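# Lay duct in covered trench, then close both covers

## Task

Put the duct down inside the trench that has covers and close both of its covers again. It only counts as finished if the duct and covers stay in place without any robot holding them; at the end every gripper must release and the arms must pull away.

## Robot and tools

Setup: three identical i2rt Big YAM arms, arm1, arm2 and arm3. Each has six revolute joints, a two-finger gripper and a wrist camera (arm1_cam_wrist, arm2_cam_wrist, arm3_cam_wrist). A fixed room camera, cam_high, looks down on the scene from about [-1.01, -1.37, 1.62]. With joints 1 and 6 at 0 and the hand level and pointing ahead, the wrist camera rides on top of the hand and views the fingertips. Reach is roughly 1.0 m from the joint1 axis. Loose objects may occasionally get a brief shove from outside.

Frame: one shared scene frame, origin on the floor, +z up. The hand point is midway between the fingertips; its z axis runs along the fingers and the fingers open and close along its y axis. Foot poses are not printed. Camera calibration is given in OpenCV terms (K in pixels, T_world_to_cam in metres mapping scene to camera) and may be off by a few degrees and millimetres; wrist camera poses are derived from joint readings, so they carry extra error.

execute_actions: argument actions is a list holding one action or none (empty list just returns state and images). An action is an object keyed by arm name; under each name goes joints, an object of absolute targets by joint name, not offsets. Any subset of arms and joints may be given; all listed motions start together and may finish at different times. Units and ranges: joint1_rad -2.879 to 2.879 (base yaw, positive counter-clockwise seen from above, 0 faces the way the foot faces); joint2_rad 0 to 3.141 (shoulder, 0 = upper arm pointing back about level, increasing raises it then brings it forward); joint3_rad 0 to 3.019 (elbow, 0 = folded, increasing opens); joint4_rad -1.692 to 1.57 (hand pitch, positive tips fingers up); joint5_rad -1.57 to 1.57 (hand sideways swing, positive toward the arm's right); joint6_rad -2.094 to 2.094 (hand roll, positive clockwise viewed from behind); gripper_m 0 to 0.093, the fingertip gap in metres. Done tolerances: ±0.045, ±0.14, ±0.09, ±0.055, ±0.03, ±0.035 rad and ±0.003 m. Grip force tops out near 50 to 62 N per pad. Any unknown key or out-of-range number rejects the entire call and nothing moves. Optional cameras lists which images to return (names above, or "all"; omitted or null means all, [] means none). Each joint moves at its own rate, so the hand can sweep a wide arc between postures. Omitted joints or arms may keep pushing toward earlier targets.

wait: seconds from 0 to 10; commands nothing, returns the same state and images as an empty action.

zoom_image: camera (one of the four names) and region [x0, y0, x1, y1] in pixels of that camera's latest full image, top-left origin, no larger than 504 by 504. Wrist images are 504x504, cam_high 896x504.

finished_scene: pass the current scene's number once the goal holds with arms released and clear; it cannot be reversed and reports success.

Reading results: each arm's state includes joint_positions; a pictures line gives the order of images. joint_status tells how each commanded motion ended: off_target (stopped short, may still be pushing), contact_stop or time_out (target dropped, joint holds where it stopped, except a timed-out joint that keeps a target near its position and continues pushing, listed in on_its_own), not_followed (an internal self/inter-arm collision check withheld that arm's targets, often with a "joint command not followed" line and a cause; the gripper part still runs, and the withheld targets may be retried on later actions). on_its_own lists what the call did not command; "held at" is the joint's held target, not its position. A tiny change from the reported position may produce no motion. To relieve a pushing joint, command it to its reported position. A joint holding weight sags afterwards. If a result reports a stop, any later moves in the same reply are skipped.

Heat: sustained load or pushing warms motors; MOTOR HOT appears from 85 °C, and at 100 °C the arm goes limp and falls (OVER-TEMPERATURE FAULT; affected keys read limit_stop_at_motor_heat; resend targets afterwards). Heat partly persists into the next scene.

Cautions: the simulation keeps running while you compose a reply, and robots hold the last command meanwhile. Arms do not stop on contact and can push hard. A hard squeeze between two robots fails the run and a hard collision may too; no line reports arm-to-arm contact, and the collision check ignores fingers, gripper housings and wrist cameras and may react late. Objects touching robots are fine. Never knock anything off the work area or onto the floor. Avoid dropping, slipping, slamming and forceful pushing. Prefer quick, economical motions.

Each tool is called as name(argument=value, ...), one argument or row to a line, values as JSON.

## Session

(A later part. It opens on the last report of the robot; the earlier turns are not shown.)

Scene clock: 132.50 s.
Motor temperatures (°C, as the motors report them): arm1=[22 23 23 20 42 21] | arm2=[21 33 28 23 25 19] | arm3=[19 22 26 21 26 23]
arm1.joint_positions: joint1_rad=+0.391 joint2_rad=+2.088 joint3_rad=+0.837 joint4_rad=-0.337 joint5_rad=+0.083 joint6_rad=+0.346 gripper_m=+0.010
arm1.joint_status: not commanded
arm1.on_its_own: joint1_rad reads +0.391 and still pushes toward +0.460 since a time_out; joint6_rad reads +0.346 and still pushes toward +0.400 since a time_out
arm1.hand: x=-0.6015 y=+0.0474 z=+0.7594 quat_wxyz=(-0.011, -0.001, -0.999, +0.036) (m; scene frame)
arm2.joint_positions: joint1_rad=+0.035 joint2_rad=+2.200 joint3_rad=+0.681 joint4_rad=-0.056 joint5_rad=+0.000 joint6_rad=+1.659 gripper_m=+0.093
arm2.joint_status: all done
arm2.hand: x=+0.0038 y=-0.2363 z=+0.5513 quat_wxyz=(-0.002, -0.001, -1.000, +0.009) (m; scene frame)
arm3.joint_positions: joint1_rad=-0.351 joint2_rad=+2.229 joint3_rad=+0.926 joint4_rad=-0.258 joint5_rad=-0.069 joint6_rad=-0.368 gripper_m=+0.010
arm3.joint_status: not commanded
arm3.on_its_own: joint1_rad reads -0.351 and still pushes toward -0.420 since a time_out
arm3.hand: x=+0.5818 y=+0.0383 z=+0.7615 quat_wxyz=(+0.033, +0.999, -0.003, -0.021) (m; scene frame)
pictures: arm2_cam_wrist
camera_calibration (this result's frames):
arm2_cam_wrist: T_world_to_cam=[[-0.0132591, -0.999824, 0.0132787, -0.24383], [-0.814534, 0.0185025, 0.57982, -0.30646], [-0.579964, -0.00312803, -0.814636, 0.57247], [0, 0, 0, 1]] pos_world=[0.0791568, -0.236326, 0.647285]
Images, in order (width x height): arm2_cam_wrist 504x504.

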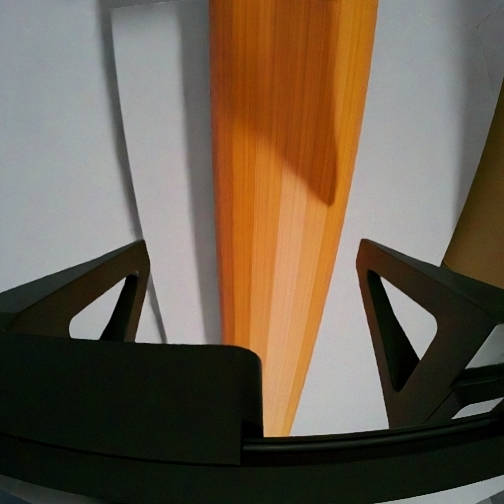

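execute_actions(
  actions=[
    {"arm2":{"joints":{"joint3_rad":0.62,"joint4_rad":0.02}}},
  ],
  cameras=[],
)

execute_actions(
  actions=[
    {"arm2":{"joints":{"joint2_rad":2.48,"joint3_rad":0.74,"joint4_rad":0.18}}},
  ],
  cameras=["arm2_cam_wrist"],
)

Scene clock: 138.13 s.
Motor temperatures (°C, as the motors report them): arm1=[22 24 23 20 43 21] | arm2=[21 31 27 23 25 19] | arm3=[20 23 26 21 29 23]
arm1.joint_positions: joint1_rad=+0.391 joint2_rad=+2.088 joint3_rad=+0.837 joint4_rad=-0.337 joint5_rad=+0.083 joint6_rad=+0.346 gripper_m=+0.010
arm1.joint_status: not commanded
arm1.on_its_own: joint1_rad reads +0.391 and still pushes toward +0.460 since a time_out; joint6_rad reads +0.346 and still pushes toward +0.400 since a time_out
arm1.hand: x=-0.6015 y=+0.0474 z=+0.7594 quat_wxyz=(-0.011, -0.001, -0.999, +0.036) (m; scene frame)
arm2.joint_positions: joint1_rad=+0.035 joint2_rad=+2.200 joint3_rad=+0.620 joint4_rad=+0.004 joint5_rad=+0.000 joint6_rad=+1.660 gripper_m=+0.093
arm2.joint_status: all done
arm2.hand: x=+0.0058 y=-0.2594 z=+0.5511 quat_wxyz=(-0.002, -0.001, -1.000, +0.010) (m; scene frame)
arm3.joint_positions: joint1_rad=-0.351 joint2_rad=+2.229 joint3_rad=+0.926 joint4_rad=-0.258 joint5_rad=-0.069 joint6_rad=-0.368 gripper_m=+0.010
arm3.joint_status: not commanded
arm3.on_its_own: joint1_rad reads -0.351 and still pushes toward -0.420 since a time_out
arm3.hand: x=+0.5818 y=+0.0383 z=+0.7615 quat_wxyz=(+0.033, +0.999, -0.003, -0.021) (m; scene frame)
pictures: none
No camera images: the call's "cameras" was empty. Leave "cameras" out to get every camera's image.

Scene clock: 139.27 s.
Motor temperatures (°C, as the motors report them): arm1=[22 24 23 20 43 21] | arm2=[21 31 27 23 25 19] | arm3=[20 23 26 21 29 23]
arm1.joint_positions: joint1_rad=+0.391 joint2_rad=+2.088 joint3_rad=+0.837 joint4_rad=-0.337 joint5_rad=+0.083 joint6_rad=+0.346 gripper_m=+0.010
arm1.joint_status: not commanded
arm1.on_its_own: joint1_rad reads +0.391 and still pushes toward +0.460 since a time_out; joint6_rad reads +0.346 and still pushes toward +0.400 since a time_out
arm1.hand: x=-0.6015 y=+0.0474 z=+0.7594 quat_wxyz=(-0.011, -0.001, -0.999, +0.036) (m; scene frame)
arm2.joint_positions: joint1_rad=+0.035 joint2_rad=+2.503 joint3_rad=+0.713 joint4_rad=+0.145 joint5_rad=-0.004 joint6_rad=+1.670 gripper_m=+0.093
arm2.joint_status: all done
arm2.hand: x=+0.0078 y=-0.2905 z=+0.4661 quat_wxyz=(-0.003, -0.007, -0.999, +0.044) (m; scene frame)
arm3.joint_positions: joint1_rad=-0.351 joint2_rad=+2.229 joint3_rad=+0.926 joint4_rad=-0.258 joint5_rad=-0.069 joint6_rad=-0.368 gripper_m=+0.010
arm3.joint_status: not commanded
arm3.on_its_own: joint1_rad reads -0.351 and still pushes toward -0.420 since a time_out
arm3.hand: x=+0.5818 y=+0.0383 z=+0.7615 quat_wxyz=(+0.033, +0.999, -0.003, -0.021) (m; scene frame)
pictures: arm2_cam_wrist
camera_calibration (this result's frames):
arm2_cam_wrist: T_world_to_cam=[[-0.0247277, -0.996272, 0.0826535, -0.328059], [-0.815196, 0.0679524, 0.575185, -0.236306], [-0.578657, -0.0531557, -0.813837, 0.490345], [0, 0, 0, 1]] pos_world=[0.0829938, -0.284714, 0.562096]
Images, in order (width x height): arm2_cam_wrist 504x504.

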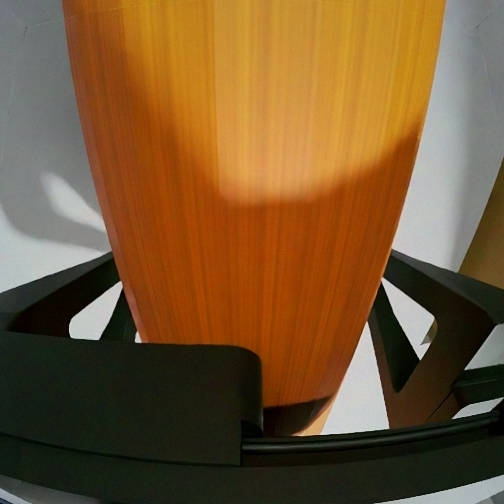

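Straddled. Grip and lift.

execute_actions(
  actions=[
    {"arm2":{"joints":{"gripper_m":0}}},
  ],
  cameras=[],
)

execute_actions(
  actions=[
    {"arm2":{"joints":{"joint2_rad":2.17,"joint3_rad":0.68,"joint4_rad":-0.04}}},
  ],
  cameras=["cam_high"],
)

Scene clock: 145.30 s.
Motor temperatures (°C, as the motors report them): arm1=[22 24 23 20 44 21] | arm2=[21 30 26 23 24 19] | arm3=[20 23 26 21 31 23]
arm1.joint_positions: joint1_rad=+0.391 joint2_rad=+2.088 joint3_rad=+0.837 joint4_rad=-0.337 joint5_rad=+0.083 joint6_rad=+0.346 gripper_m=+0.010
arm1.joint_status: not commanded
arm1.on_its_own: joint1_rad reads +0.391 and still pushes toward +0.460 since a time_out; joint6_rad reads +0.346 and still pushes toward +0.400 since a time_out
arm1.hand: x=-0.6015 y=+0.0474 z=+0.7594 quat_wxyz=(-0.011, -0.001, -0.999, +0.036) (m; scene frame)
arm2.joint_positions: joint1_rad=+0.035 joint2_rad=+2.503 joint3_rad=+0.726 joint4_rad=+0.158 joint5_rad=-0.004 joint6_rad=+1.674 gripper_m=+0.074
arm2.joint_status: gripper_m off_target (ended at +0.074, target +0.000)
arm2.hand: x=+0.0069 y=-0.2790 z=+0.4647 quat_wxyz=(-0.002, -0.009, -0.999, +0.031) (m; scene frame)
arm3.joint_positions: joint1_rad=-0.351 joint2_rad=+2.229 joint3_rad=+0.926 joint4_rad=-0.258 joint5_rad=-0.069 joint6_rad=-0.368 gripper_m=+0.010
arm3.joint_status: not commanded
arm3.on_its_own: joint1_rad reads -0.351 and still pushes toward -0.420 since a time_out
arm3.hand: x=+0.5818 y=+0.0383 z=+0.7615 quat_wxyz=(+0.033, +0.999, -0.003, -0.021) (m; scene frame)
pictures: none
No camera images: the call's "cameras" was empty. Leave "cameras" out to get every camera's image.

Scene clock: 146.57 s.
Motor temperatures (°C, as the motors report them): arm1=[22 24 23 20 44 21] | arm2=[21 30 26 23 24 19] | arm3=[20 23 26 21 32 23]
arm1.joint_positions: joint1_rad=+0.391 joint2_rad=+2.088 joint3_rad=+0.837 joint4_rad=-0.337 joint5_rad=+0.083 joint6_rad=+0.346 gripper_m=+0.010
arm1.joint_status: not commanded
arm1.on_its_own: joint1_rad reads +0.391 and still pushes toward +0.460 since a time_out; joint6_rad reads +0.346 and still pushes toward +0.400 since a time_out
arm1.hand: x=-0.6015 y=+0.0474 z=+0.7594 quat_wxyz=(-0.011, -0.001, -0.999, +0.036) (m; scene frame)
arm2.joint_positions: joint1_rad=+0.035 joint2_rad=+2.211 joint3_rad=+0.683 joint4_rad=-0.026 joint5_rad=-0.002 joint6_rad=+1.674 gripper_m=+0.074
arm2.joint_status: all done
arm2.hand: x=+0.0031 y=-0.2318 z=+0.5481 quat_wxyz=(+0.000, -0.009, -1.000, -0.001) (m; scene frame)
arm3.joint_positions: joint1_rad=-0.351 joint2_rad=+2.229 joint3_rad=+0.926 joint4_rad=-0.258 joint5_rad=-0.069 joint6_rad=-0.368 gripper_m=+0.010
arm3.joint_status: not commanded
arm3.on_its_own: joint1_rad reads -0.351 and still pushes toward -0.420 since a time_out
arm3.hand: x=+0.5818 y=+0.0383 z=+0.7615 quat_wxyz=(+0.033, +0.999, -0.003, -0.021) (m; scene frame)
pictures: cam_high
Images, in order (width x height): cam_high 896x504.

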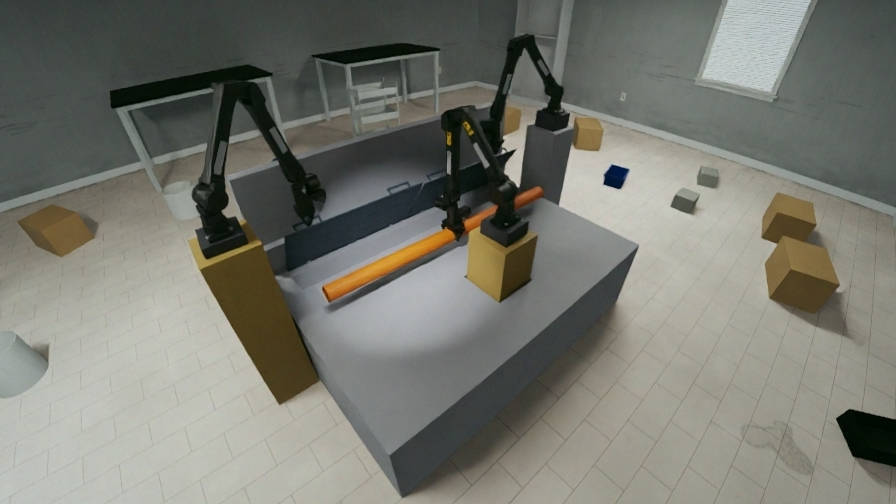

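execute_actions(
  actions=[
    {"arm2":{"joints":{"joint1_rad":0.0,"joint2_rad":2.27,"joint3_rad":1.14,"joint4_rad":-0.4,"joint6_rad":1.63}}},
  ],
)

Scene clock: 156.70 s.
Motor temperatures (°C, as the motors report them): arm1=[22 24 23 20 46 21] | arm2=[21 29 25 22 24 19] | arm3=[20 23 25 21 34 23]
arm1.joint_positions: joint1_rad=+0.391 joint2_rad=+2.088 joint3_rad=+0.837 joint4_rad=-0.337 joint5_rad=+0.083 joint6_rad=+0.346 gripper_m=+0.010
arm1.joint_status: not commanded
arm1.on_its_own: joint1_rad reads +0.391 and still pushes toward +0.460 since a time_out; joint6_rad reads +0.346 and still pushes toward +0.400 since a time_out
arm1.hand: x=-0.6015 y=+0.0474 z=+0.7594 quat_wxyz=(-0.011, -0.001, -0.999, +0.036) (m; scene frame)
arm2.joint_positions: joint1_rad=+0.006 joint2_rad=+2.339 joint3_rad=+1.126 joint4_rad=-0.383 joint5_rad=-0.002 joint6_rad=+1.635 gripper_m=+0.074
arm2.joint_status: all done
arm2.hand: x=+0.0045 y=-0.0931 z=+0.5320 quat_wxyz=(-0.001, -0.004, -1.000, +0.020) (m; scene frame)
arm3.joint_positions: joint1_rad=-0.354 joint2_rad=+2.225 joint3_rad=+0.926 joint4_rad=-0.259 joint5_rad=-0.059 joint6_rad=-0.371 gripper_m=+0.010
arm3.joint_status: not commanded
arm3.on_its_own: joint1_rad reads -0.354 and still pushes toward -0.420 since a time_out
arm3.hand: x=+0.5818 y=+0.0417 z=+0.7628 quat_wxyz=(+0.027, +0.999, -0.003, -0.020) (m; scene frame)
pictures: arm1_cam_wrist, arm2_cam_wrist, arm3_cam_wrist, cam_high
camera_calibration (this result's frames):
arm1_cam_wrist: T_world_to_cam=[[-0.0046501, -0.997505, 0.0704447, -0.00974645], [-0.81944, 0.044177, 0.57146, -0.920457], [-0.573146, -0.0550679, -0.817601, 0.40536], [0, 0, 0, 1]] pos_world=[-0.521974, 0.0532633, 0.858114]
arm2_cam_wrist: T_world_to_cam=[[-0.0182981, -0.999254, 0.0340158, -0.111345], [-0.813543, 0.0346574, 0.580471, -0.296223], [-0.581217, -0.0170518, -0.81357, 0.5557], [0, 0, 0, 1]] pos_world=[0.0799543, -0.0915198, 0.627837]
arm3_cam_wrist: T_world_to_cam=[[-0.0205223, 0.998599, -0.048766, 0.00348765], [0.835773, 0.0439039, 0.547317, -0.896489], [0.548692, -0.0295251, -0.835503, 0.442331], [0, 0, 0, 1]] pos_world=[0.506629, 0.0489365, 0.860403]
Images, in order (width x height): arm1_cam_wrist 504x504, arm2_cam_wrist 504x504, arm3_cam_wrist 504x504, cam_high 896x504.

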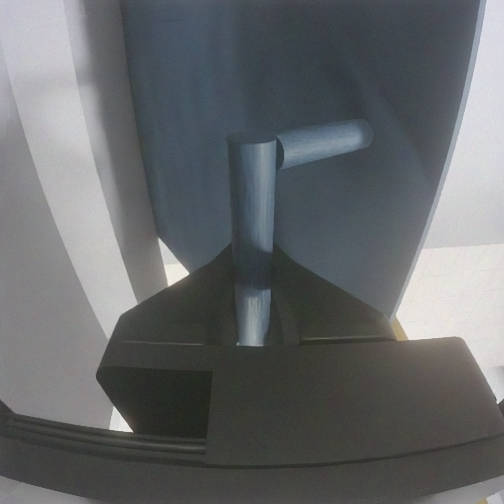

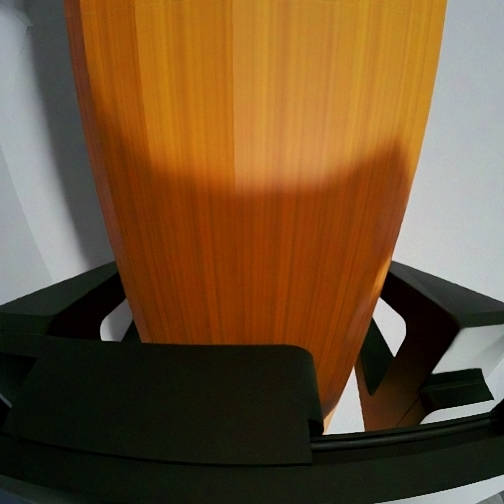

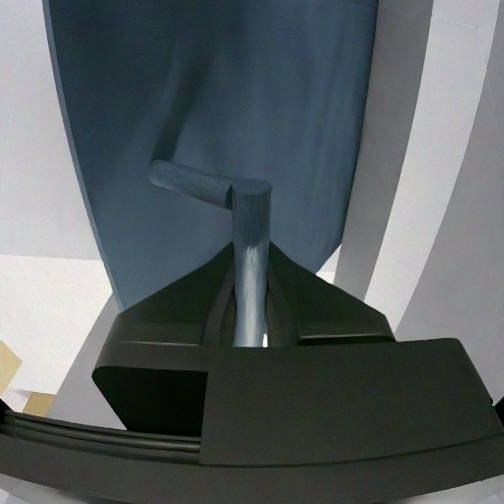

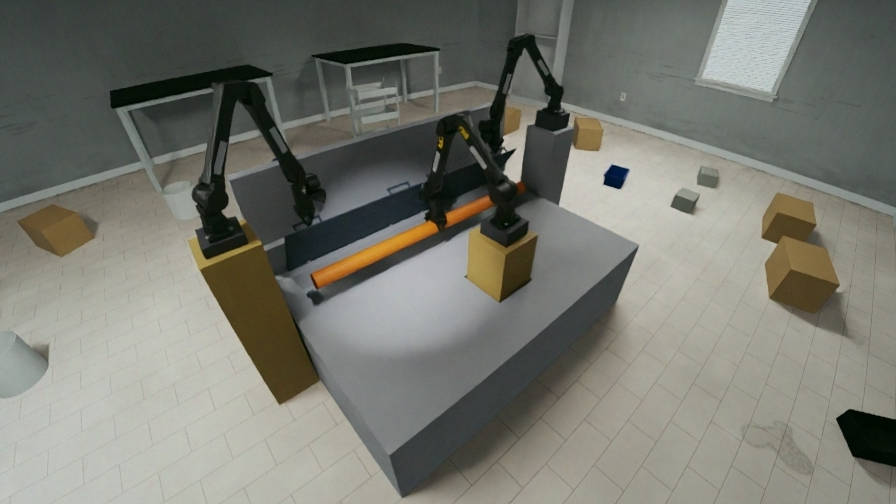

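execute_actions(
  actions=[
    {"arm2":{"joints":{"joint2_rad":2.62,"joint3_rad":1.34,"joint4_rad":-0.25}}},
  ],
  cameras=["cam_high"],
)

Scene clock: 161.20 s.
Motor temperatures (°C, as the motors report them): arm1=[22 24 23 20 47 21] | arm2=[21 30 25 22 24 19] | arm3=[20 23 25 21 34 23]
arm1.joint_positions: joint1_rad=+0.391 joint2_rad=+2.088 joint3_rad=+0.837 joint4_rad=-0.337 joint5_rad=+0.083 joint6_rad=+0.346 gripper_m=+0.010
arm1.joint_status: not commanded
arm1.on_its_own: joint1_rad reads +0.391 and still pushes toward +0.460 since a time_out; joint6_rad reads +0.346 and still pushes toward +0.400 since a time_out
arm1.hand: x=-0.6015 y=+0.0474 z=+0.7594 quat_wxyz=(-0.011, -0.001, -0.999, +0.036) (m; scene frame)
arm2.joint_positions: joint1_rad=+0.001 joint2_rad=+2.697 joint3_rad=+1.331 joint4_rad=-0.241 joint5_rad=-0.001 joint6_rad=+1.636 gripper_m=+0.074
arm2.joint_status: all done
arm2.hand: x=+0.0072 y=-0.0949 z=+0.3920 quat_wxyz=(-0.002, -0.006, -1.000, +0.026) (m; scene frame)
arm3.joint_positions: joint1_rad=-0.354 joint2_rad=+2.225 joint3_rad=+0.926 joint4_rad=-0.259 joint5_rad=-0.059 joint6_rad=-0.371 gripper_m=+0.010
arm3.joint_status: not commanded
arm3.on_its_own: joint1_rad reads -0.354 and still pushes toward -0.420 since a time_out
arm3.hand: x=+0.5818 y=+0.0417 z=+0.7628 quat_wxyz=(+0.027, +0.999, -0.003, -0.020) (m; scene frame)
pictures: cam_high
Images, in order (width x height): cam_high 896x504.

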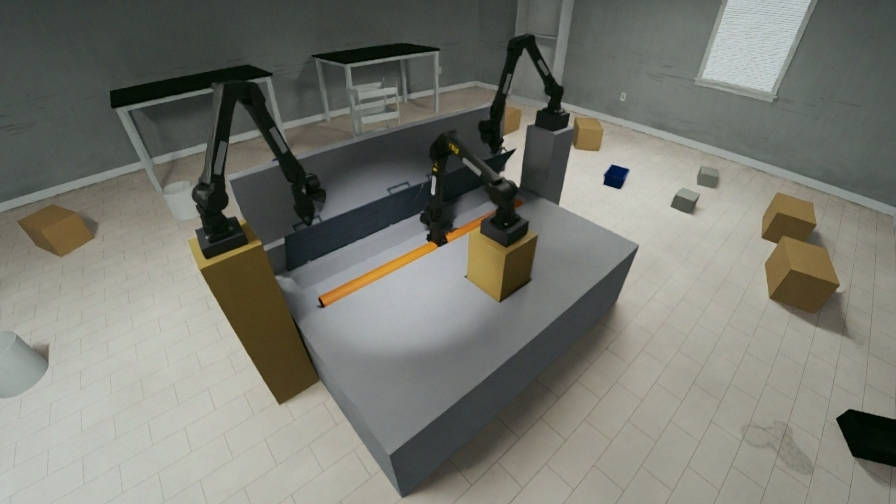

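Still loaded; lower further.

execute_actions(
  actions=[
    {"arm2":{"joints":{"joint2_rad":2.78,"joint3_rad":1.46,"joint4_rad":-0.2}}},
  ],
  cameras=["cam_high"],
)

Scene clock: 164.90 s.
Motor temperatures (°C, as the motors report them): arm1=[22 24 23 20 47 21] | arm2=[21 30 25 22 24 19] | arm3=[20 23 25 21 34 23]
arm1.joint_positions: joint1_rad=+0.391 joint2_rad=+2.088 joint3_rad=+0.837 joint4_rad=-0.337 joint5_rad=+0.083 joint6_rad=+0.346 gripper_m=+0.010
arm1.joint_status: not commanded
arm1.on_its_own: joint1_rad reads +0.391 and still pushes toward +0.460 since a time_out; joint6_rad reads +0.346 and still pushes toward +0.400 since a time_out
arm1.hand: x=-0.6015 y=+0.0474 z=+0.7594 quat_wxyz=(-0.011, -0.001, -0.999, +0.036) (m; scene frame)
arm2.joint_positions: joint1_rad=+0.001 joint2_rad=+2.787 joint3_rad=+1.435 joint4_rad=-0.212 joint5_rad=+0.001 joint6_rad=+1.643 gripper_m=+0.073
arm2.joint_status: all done
arm2.hand: x=+0.0064 y=-0.0718 z=+0.3589 quat_wxyz=(-0.002, -0.010, -1.000, +0.004) (m; scene frame)
arm3.joint_positions: joint1_rad=-0.354 joint2_rad=+2.225 joint3_rad=+0.926 joint4_rad=-0.259 joint5_rad=-0.059 joint6_rad=-0.371 gripper_m=+0.010
arm3.joint_status: not commanded
arm3.on_its_own: joint1_rad reads -0.354 and still pushes toward -0.420 since a time_out
arm3.hand: x=+0.5818 y=+0.0417 z=+0.7628 quat_wxyz=(+0.027, +0.999, -0.003, -0.020) (m; scene frame)
pictures: cam_high
Images, in order (width x height): cam_high 896x504.

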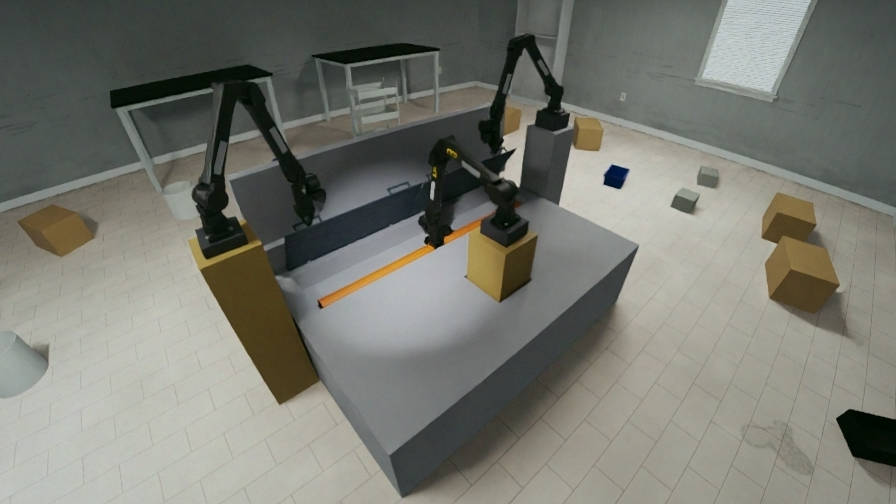

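execute_actions(
  actions=[
    {"arm2":{"joints":{"gripper_m":0.093}}},
  ],
  cameras=[],
)

execute_actions(
  actions=[
    {"arm2":{"joints":{"joint2_rad":2.34,"joint3_rad":1.13,"joint4_rad":-0.37}}},
  ],
  cameras=[],
)

execute_actions(
  actions=[
    {"arm2":{"joints":{"joint2_rad":1.6,"joint3_rad":0.4,"joint4_rad":-0.4}}},
  ],
  cameras=[],
)

execute_actions(
  actions=[
    {"arm1":{"joints":{"joint1_rad":0.15,"joint2_rad":2.22,"joint3_rad":0.84,"joint4_rad":-0.17,"joint6_rad":0.09}},"arm3":{"joints":{"joint1_rad":-0.11,"joint2_rad":2.37,"joint3_rad":0.92,"joint4_rad":-0.07,"joint6_rad":-0.1}}},
  ],
  cameras=[],
)

execute_actions(
  actions=[
    {"arm1":{"joints":{"joint1_rad":-0.07,"joint2_rad":2.5,"joint3_rad":0.99,"joint4_rad":-0.08,"joint6_rad":-0.12}},"arm3":{"joints":{"joint1_rad":0.09,"joint2_rad":2.64,"joint3_rad":1.1,"joint4_rad":0.0,"joint6_rad":0.1}}},
  ],
  cameras=["cam_high"],
)

Scene clock: 175.07 s.
Motor temperatures (°C, as the motors report them): arm1=[22 24 23 20 49 21] | arm2=[21 30 25 22 24 19] | arm3=[20 23 25 21 34 23]
arm1.joint_positions: joint1_rad=+0.391 joint2_rad=+2.088 joint3_rad=+0.837 joint4_rad=-0.337 joint5_rad=+0.083 joint6_rad=+0.346 gripper_m=+0.010
arm1.joint_status: not commanded
arm1.on_its_own: joint1_rad reads +0.391 and still pushes toward +0.460 since a time_out; joint6_rad reads +0.346 and still pushes toward +0.400 since a time_out
arm1.hand: x=-0.6015 y=+0.0474 z=+0.7594 quat_wxyz=(-0.011, -0.001, -0.999, +0.036) (m; scene frame)
arm2.joint_positions: joint1_rad=+0.001 joint2_rad=+2.787 joint3_rad=+1.444 joint4_rad=-0.212 joint5_rad=+0.001 joint6_rad=+1.641 gripper_m=+0.093
arm2.joint_status: all done
arm2.hand: x=+0.0061 y=-0.0664 z=+0.3595 quat_wxyz=(-0.001, -0.009, -1.000, +0.000) (m; scene frame)
arm3.joint_positions: joint1_rad=-0.354 joint2_rad=+2.225 joint3_rad=+0.926 joint4_rad=-0.259 joint5_rad=-0.059 joint6_rad=-0.371 gripper_m=+0.010
arm3.joint_status: not commanded
arm3.on_its_own: joint1_rad reads -0.354 and still pushes toward -0.420 since a time_out
arm3.hand: x=+0.5818 y=+0.0417 z=+0.7628 quat_wxyz=(+0.027, +0.999, -0.003, -0.020) (m; scene frame)
pictures: none
No camera images: the call's "cameras" was empty. Leave "cameras" out to get every camera's image.

Scene clock: 176.23 s.
Motor temperatures (°C, as the motors report them): arm1=[22 24 23 20 49 21] | arm2=[21 30 25 22 24 19] | arm3=[20 23 25 21 34 23]
arm1.joint_positions: joint1_rad=+0.391 joint2_rad=+2.088 joint3_rad=+0.837 joint4_rad=-0.337 joint5_rad=+0.083 joint6_rad=+0.346 gripper_m=+0.010
arm1.joint_status: not commanded
arm1.on_its_own: joint1_rad reads +0.391 and still pushes toward +0.460 since a time_out; joint6_rad reads +0.346 and still pushes toward +0.400 since a time_out
arm1.hand: x=-0.6015 y=+0.0474 z=+0.7594 quat_wxyz=(-0.011, -0.001, -0.999, +0.036) (m; scene frame)
arm2.joint_positions: joint1_rad=+0.001 joint2_rad=+2.349 joint3_rad=+1.135 joint4_rad=-0.356 joint5_rad=+0.003 joint6_rad=+1.641 gripper_m=+0.093
arm2.joint_status: all done
arm2.hand: x=+0.0070 y=-0.0852 z=+0.5282 quat_wxyz=(-0.003, -0.009, -1.000, +0.007) (m; scene frame)
arm3.joint_positions: joint1_rad=-0.354 joint2_rad=+2.225 joint3_rad=+0.926 joint4_rad=-0.259 joint5_rad=-0.059 joint6_rad=-0.371 gripper_m=+0.010
arm3.joint_status: not commanded
arm3.on_its_own: joint1_rad reads -0.354 and still pushes toward -0.420 since a time_out
arm3.hand: x=+0.5818 y=+0.0417 z=+0.7628 quat_wxyz=(+0.027, +0.999, -0.003, -0.020) (m; scene frame)
pictures: none
No camera images: the call's "cameras" was empty. Leave "cameras" out to get every camera's image.

Scene clock: 177.77 s.
Motor temperatures (°C, as the motors report them): arm1=[22 24 23 20 49 21] | arm2=[21 30 25 22 24 19] | arm3=[20 23 25 21 34 23]
arm1.joint_positions: joint1_rad=+0.391 joint2_rad=+2.088 joint3_rad=+0.837 joint4_rad=-0.337 joint5_rad=+0.083 joint6_rad=+0.346 gripper_m=+0.010
arm1.joint_status: not commanded
arm1.on_its_own: joint1_rad reads +0.391 and still pushes toward +0.460 since a time_out; joint6_rad reads +0.346 and still pushes toward +0.400 since a time_out
arm1.hand: x=-0.6015 y=+0.0474 z=+0.7594 quat_wxyz=(-0.011, -0.001, -0.999, +0.036) (m; scene frame)
arm2.joint_positions: joint1_rad=+0.001 joint2_rad=+1.618 joint3_rad=+0.397 joint4_rad=-0.391 joint5_rad=+0.003 joint6_rad=+1.639 gripper_m=+0.093
arm2.joint_status: all done
arm2.hand: x=+0.0192 y=-0.3232 z=+0.6843 quat_wxyz=(-0.004, -0.008, -1.000, +0.027) (m; scene frame)
arm3.joint_positions: joint1_rad=-0.354 joint2_rad=+2.225 joint3_rad=+0.926 joint4_rad=-0.259 joint5_rad=-0.059 joint6_rad=-0.371 gripper_m=+0.010
arm3.joint_status: not commanded
arm3.on_its_own: joint1_rad reads -0.354 and still pushes toward -0.420 since a time_out
arm3.hand: x=+0.5818 y=+0.0417 z=+0.7628 quat_wxyz=(+0.027, +0.999, -0.003, -0.020) (m; scene frame)
pictures: none
No camera images: the call's "cameras" was empty. Leave "cameras" out to get every camera's image.

Scene clock: 180.00 s.
Motor temperatures (°C, as the motors report them): arm1=[22 24 23 20 48 21] | arm2=[21 30 25 22 24 19] | arm3=[20 23 25 21 33 23]
arm1.joint_positions: joint1_rad=+0.102 joint2_rad=+2.266 joint3_rad=+0.837 joint4_rad=-0.158 joint5_rad=+0.035 joint6_rad=+0.059 gripper_m=+0.010
arm1.joint_status: joint1_rad time_out (moved -0.290 of -0.241); the others done
arm1.on_its_own: joint1_rad reads +0.102 and still pushes toward +0.150 since a time_out
arm1.hand: x=-0.6015 y=-0.0541 z=+0.6939 quat_wxyz=(+0.002, -0.002, -1.000, +0.012) (m; scene frame)
arm2.joint_positions: joint1_rad=+0.001 joint2_rad=+1.618 joint3_rad=+0.397 joint4_rad=-0.391 joint5_rad=+0.003 joint6_rad=+1.639 gripper_m=+0.093
arm2.joint_status: not commanded
arm2.hand: x=+0.0192 y=-0.3232 z=+0.6843 quat_wxyz=(-0.004, -0.008, -1.000, +0.027) (m; scene frame)
arm3.joint_positions: joint1_rad=-0.071 joint2_rad=+2.424 joint3_rad=+0.928 joint4_rad=-0.053 joint5_rad=-0.016 joint6_rad=-0.092 gripper_m=+0.010
arm3.joint_status: all done
arm3.hand: x=+0.5834 y=-0.0673 z=+0.6889 quat_wxyz=(+0.009, +1.000, -0.001, -0.015) (m; scene frame)
pictures: none
No camera images: the call's "cameras" was empty. Leave "cameras" out to get every camera's image.

not run: a stop came earlier in this reply.

execute_actions(
  actions=[
    {"arm1":{"joints":{"joint1_rad":-0.09,"joint2_rad":2.5,"joint3_rad":0.99,"joint4_rad":-0.08,"joint6_rad":-0.13}},"arm3":{"joints":{"joint1_rad":0.1,"joint2_rad":2.64,"joint3_rad":1.1,"joint4_rad":0.0,"joint6_rad":0.1}}},
  ],
  cameras=[],
)

execute_actions(
  actions=[
    {"arm1":{"joints":{"joint1_rad":-0.21,"joint2_rad":2.86,"joint3_rad":1.237,"joint4_rad":0.045,"joint6_rad":-0.25}},"arm3":{"joints":{"joint1_rad":0.2,"joint2_rad":3.0,"joint3_rad":1.38,"joint4_rad":0.07,"joint6_rad":0.2}}},
  ],
  cameras=["cam_high"],
)

Scene clock: 187.83 s.
Motor temperatures (°C, as the motors report them): arm1=[22 25 22 20 45 21] | arm2=[21 28 24 22 24 19] | arm3=[20 24 25 21 30 23]
arm1.joint_positions: joint1_rad=-0.128 joint2_rad=+2.578 joint3_rad=+1.018 joint4_rad=-0.051 joint5_rad=+0.017 joint6_rad=-0.170 gripper_m=+0.010
arm1.joint_status: joint6_rad time_out (moved -0.229 of -0.189); the others done
arm1.on_its_own: joint6_rad reads -0.170 and still pushes toward -0.130 since a time_out
arm1.hand: x=-0.6004 y=-0.1347 z=+0.5868 quat_wxyz=(+0.016, -0.003, -1.000, -0.001) (m; scene frame)
arm2.joint_positions: joint1_rad=+0.001 joint2_rad=+1.618 joint3_rad=+0.397 joint4_rad=-0.391 joint5_rad=+0.003 joint6_rad=+1.639 gripper_m=+0.093
arm2.joint_status: not commanded
arm2.hand: x=+0.0192 y=-0.3232 z=+0.6843 quat_wxyz=(-0.004, -0.008, -1.000, +0.027) (m; scene frame)
arm3.joint_positions: joint1_rad=+0.124 joint2_rad=+2.714 joint3_rad=+1.121 joint4_rad=+0.019 joint5_rad=-0.003 joint6_rad=+0.103 gripper_m=+0.010
arm3.joint_status: all done
arm3.hand: x=+0.5839 y=-0.1407 z=+0.5853 quat_wxyz=(+0.004, +1.000, -0.001, -0.002) (m; scene frame)
pictures: none
No camera images: the call's "cameras" was empty. Leave "cameras" out to get every camera's image.

not run: a stop came earlier in this reply.

execute_actions(
  actions=[
    {"arm1":{"joints":{"joint1_rad":-0.21,"joint2_rad":2.86,"joint3_rad":1.237,"joint4_rad":0.045,"joint6_rad":-0.25}},"arm3":{"joints":{"joint1_rad":0.2,"joint2_rad":2.99,"joint3_rad":1.36,"joint4_rad":0.06,"joint6_rad":0.18}}},
  ],
  cameras=["cam_high"],
)

Scene clock: 192.97 s.
Motor temperatures (°C, as the motors report them): arm1=[22 26 22 20 42 21] | arm2=[21 28 24 22 24 19] | arm3=[20 25 25 21 29 23]
arm1.joint_positions: joint1_rad=-0.224 joint2_rad=+2.863 joint3_rad=+1.236 joint4_rad=+0.048 joint5_rad=+0.001 joint6_rad=-0.270 gripper_m=+0.010
arm1.joint_status: all done
arm1.hand: x=-0.5985 y=-0.1677 z=+0.4809 quat_wxyz=(-0.001, -0.001, -1.000, -0.006) (m; scene frame)
arm2.joint_positions: joint1_rad=+0.001 joint2_rad=+1.618 joint3_rad=+0.397 joint4_rad=-0.391 joint5_rad=+0.003 joint6_rad=+1.639 gripper_m=+0.093
arm2.joint_status: not commanded
arm2.hand: x=+0.0192 y=-0.3232 z=+0.6843 quat_wxyz=(-0.004, -0.008, -1.000, +0.027) (m; scene frame)
arm3.joint_positions: joint1_rad=+0.201 joint2_rad=+2.970 joint3_rad=+1.346 joint4_rad=+0.062 joint5_rad=+0.007 joint6_rad=+0.181 gripper_m=+0.011
arm3.joint_status: all done
arm3.hand: x=+0.5841 y=-0.1692 z=+0.4885 quat_wxyz=(-0.001, +1.000, -0.002, -0.008) (m; scene frame)
pictures: cam_high
Images, in order (width x height): cam_high 896x504.

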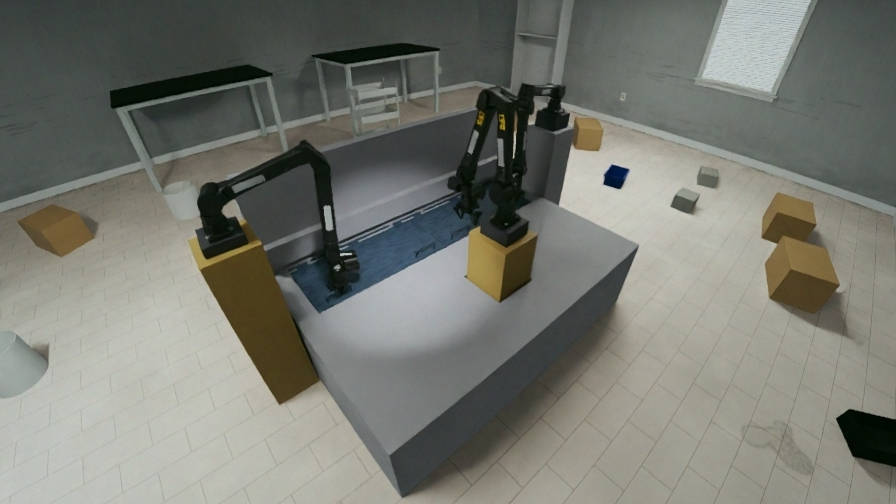

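execute_actions(
  actions=[
    {"arm1":{"joints":{"gripper_m":0.09}},"arm3":{"joints":{"gripper_m":0.09}}},
  ],
  cameras=[],
)

execute_actions(
  actions=[
    {"arm1":{"joints":{"joint2_rad":2.2,"joint3_rad":0.84,"joint4_rad":-0.17}},"arm3":{"joints":{"joint2_rad":2.35,"joint3_rad":0.93,"joint4_rad":-0.15}}},
  ],
  cameras=[],
)

finished_scene(
  scene=1,
)

Scene clock: 200.07 s.
Motor temperatures (°C, as the motors report them): arm1=[22 25 22 20 40 21] | arm2=[21 27 24 22 24 19] | arm3=[19 24 25 21 28 23]
arm1.joint_positions: joint1_rad=-0.221 joint2_rad=+2.863 joint3_rad=+1.236 joint4_rad=+0.048 joint5_rad=+0.001 joint6_rad=-0.262 gripper_m=+0.090
arm1.joint_status: all done
arm1.hand: x=-0.5980 y=-0.1668 z=+0.4809 quat_wxyz=(-0.001, -0.003, -1.000, -0.006) (m; scene frame)
arm2.joint_positions: joint1_rad=+0.001 joint2_rad=+1.618 joint3_rad=+0.397 joint4_rad=-0.391 joint5_rad=+0.003 joint6_rad=+1.639 gripper_m=+0.093
arm2.joint_status: not commanded
arm2.hand: x=+0.0192 y=-0.3232 z=+0.6843 quat_wxyz=(-0.004, -0.008, -1.000, +0.027) (m; scene frame)
arm3.joint_positions: joint1_rad=+0.201 joint2_rad=+2.970 joint3_rad=+1.353 joint4_rad=+0.062 joint5_rad=+0.003 joint6_rad=+0.181 gripper_m=+0.090
arm3.joint_status: all done
arm3.hand: x=+0.5797 y=-0.1709 z=+0.4884 quat_wxyz=(+0.003, +1.000, -0.002, -0.011) (m; scene frame)
pictures: none
No camera images: the call's "cameras" was empty. Leave "cameras" out to get every camera's image.

Scene clock: 201.50 s.
Motor temperatures (°C, as the motors report them): arm1=[22 25 22 20 40 21] | arm2=[21 27 24 22 24 19] | arm3=[19 24 25 21 28 23]
arm1.joint_positions: joint1_rad=-0.221 joint2_rad=+2.192 joint3_rad=+0.842 joint4_rad=-0.167 joint5_rad=+0.001 joint6_rad=-0.262 gripper_m=+0.090
arm1.joint_status: all done
arm1.hand: x=-0.5882 y=-0.1729 z=+0.7194 quat_wxyz=(-0.030, -0.004, -1.000, +0.002) (m; scene frame)
arm2.joint_positions: joint1_rad=+0.001 joint2_rad=+1.618 joint3_rad=+0.397 joint4_rad=-0.391 joint5_rad=+0.003 joint6_rad=+1.639 gripper_m=+0.093
arm2.joint_status: not commanded
arm2.hand: x=+0.0192 y=-0.3232 z=+0.6843 quat_wxyz=(-0.004, -0.008, -1.000, +0.027) (m; scene frame)
arm3.joint_positions: joint1_rad=+0.201 joint2_rad=+2.331 joint3_rad=+0.937 joint4_rad=-0.149 joint5_rad=+0.003 joint6_rad=+0.181 gripper_m=+0.090
arm3.joint_status: all done
arm3.hand: x=+0.5681 y=-0.1722 z=+0.7241 quat_wxyz=(+0.004, +1.000, -0.002, -0.018) (m; scene frame)
pictures: none
No camera images: the call's "cameras" was empty. Leave "cameras" out to get every camera's image.

The scene is finished: the task was done.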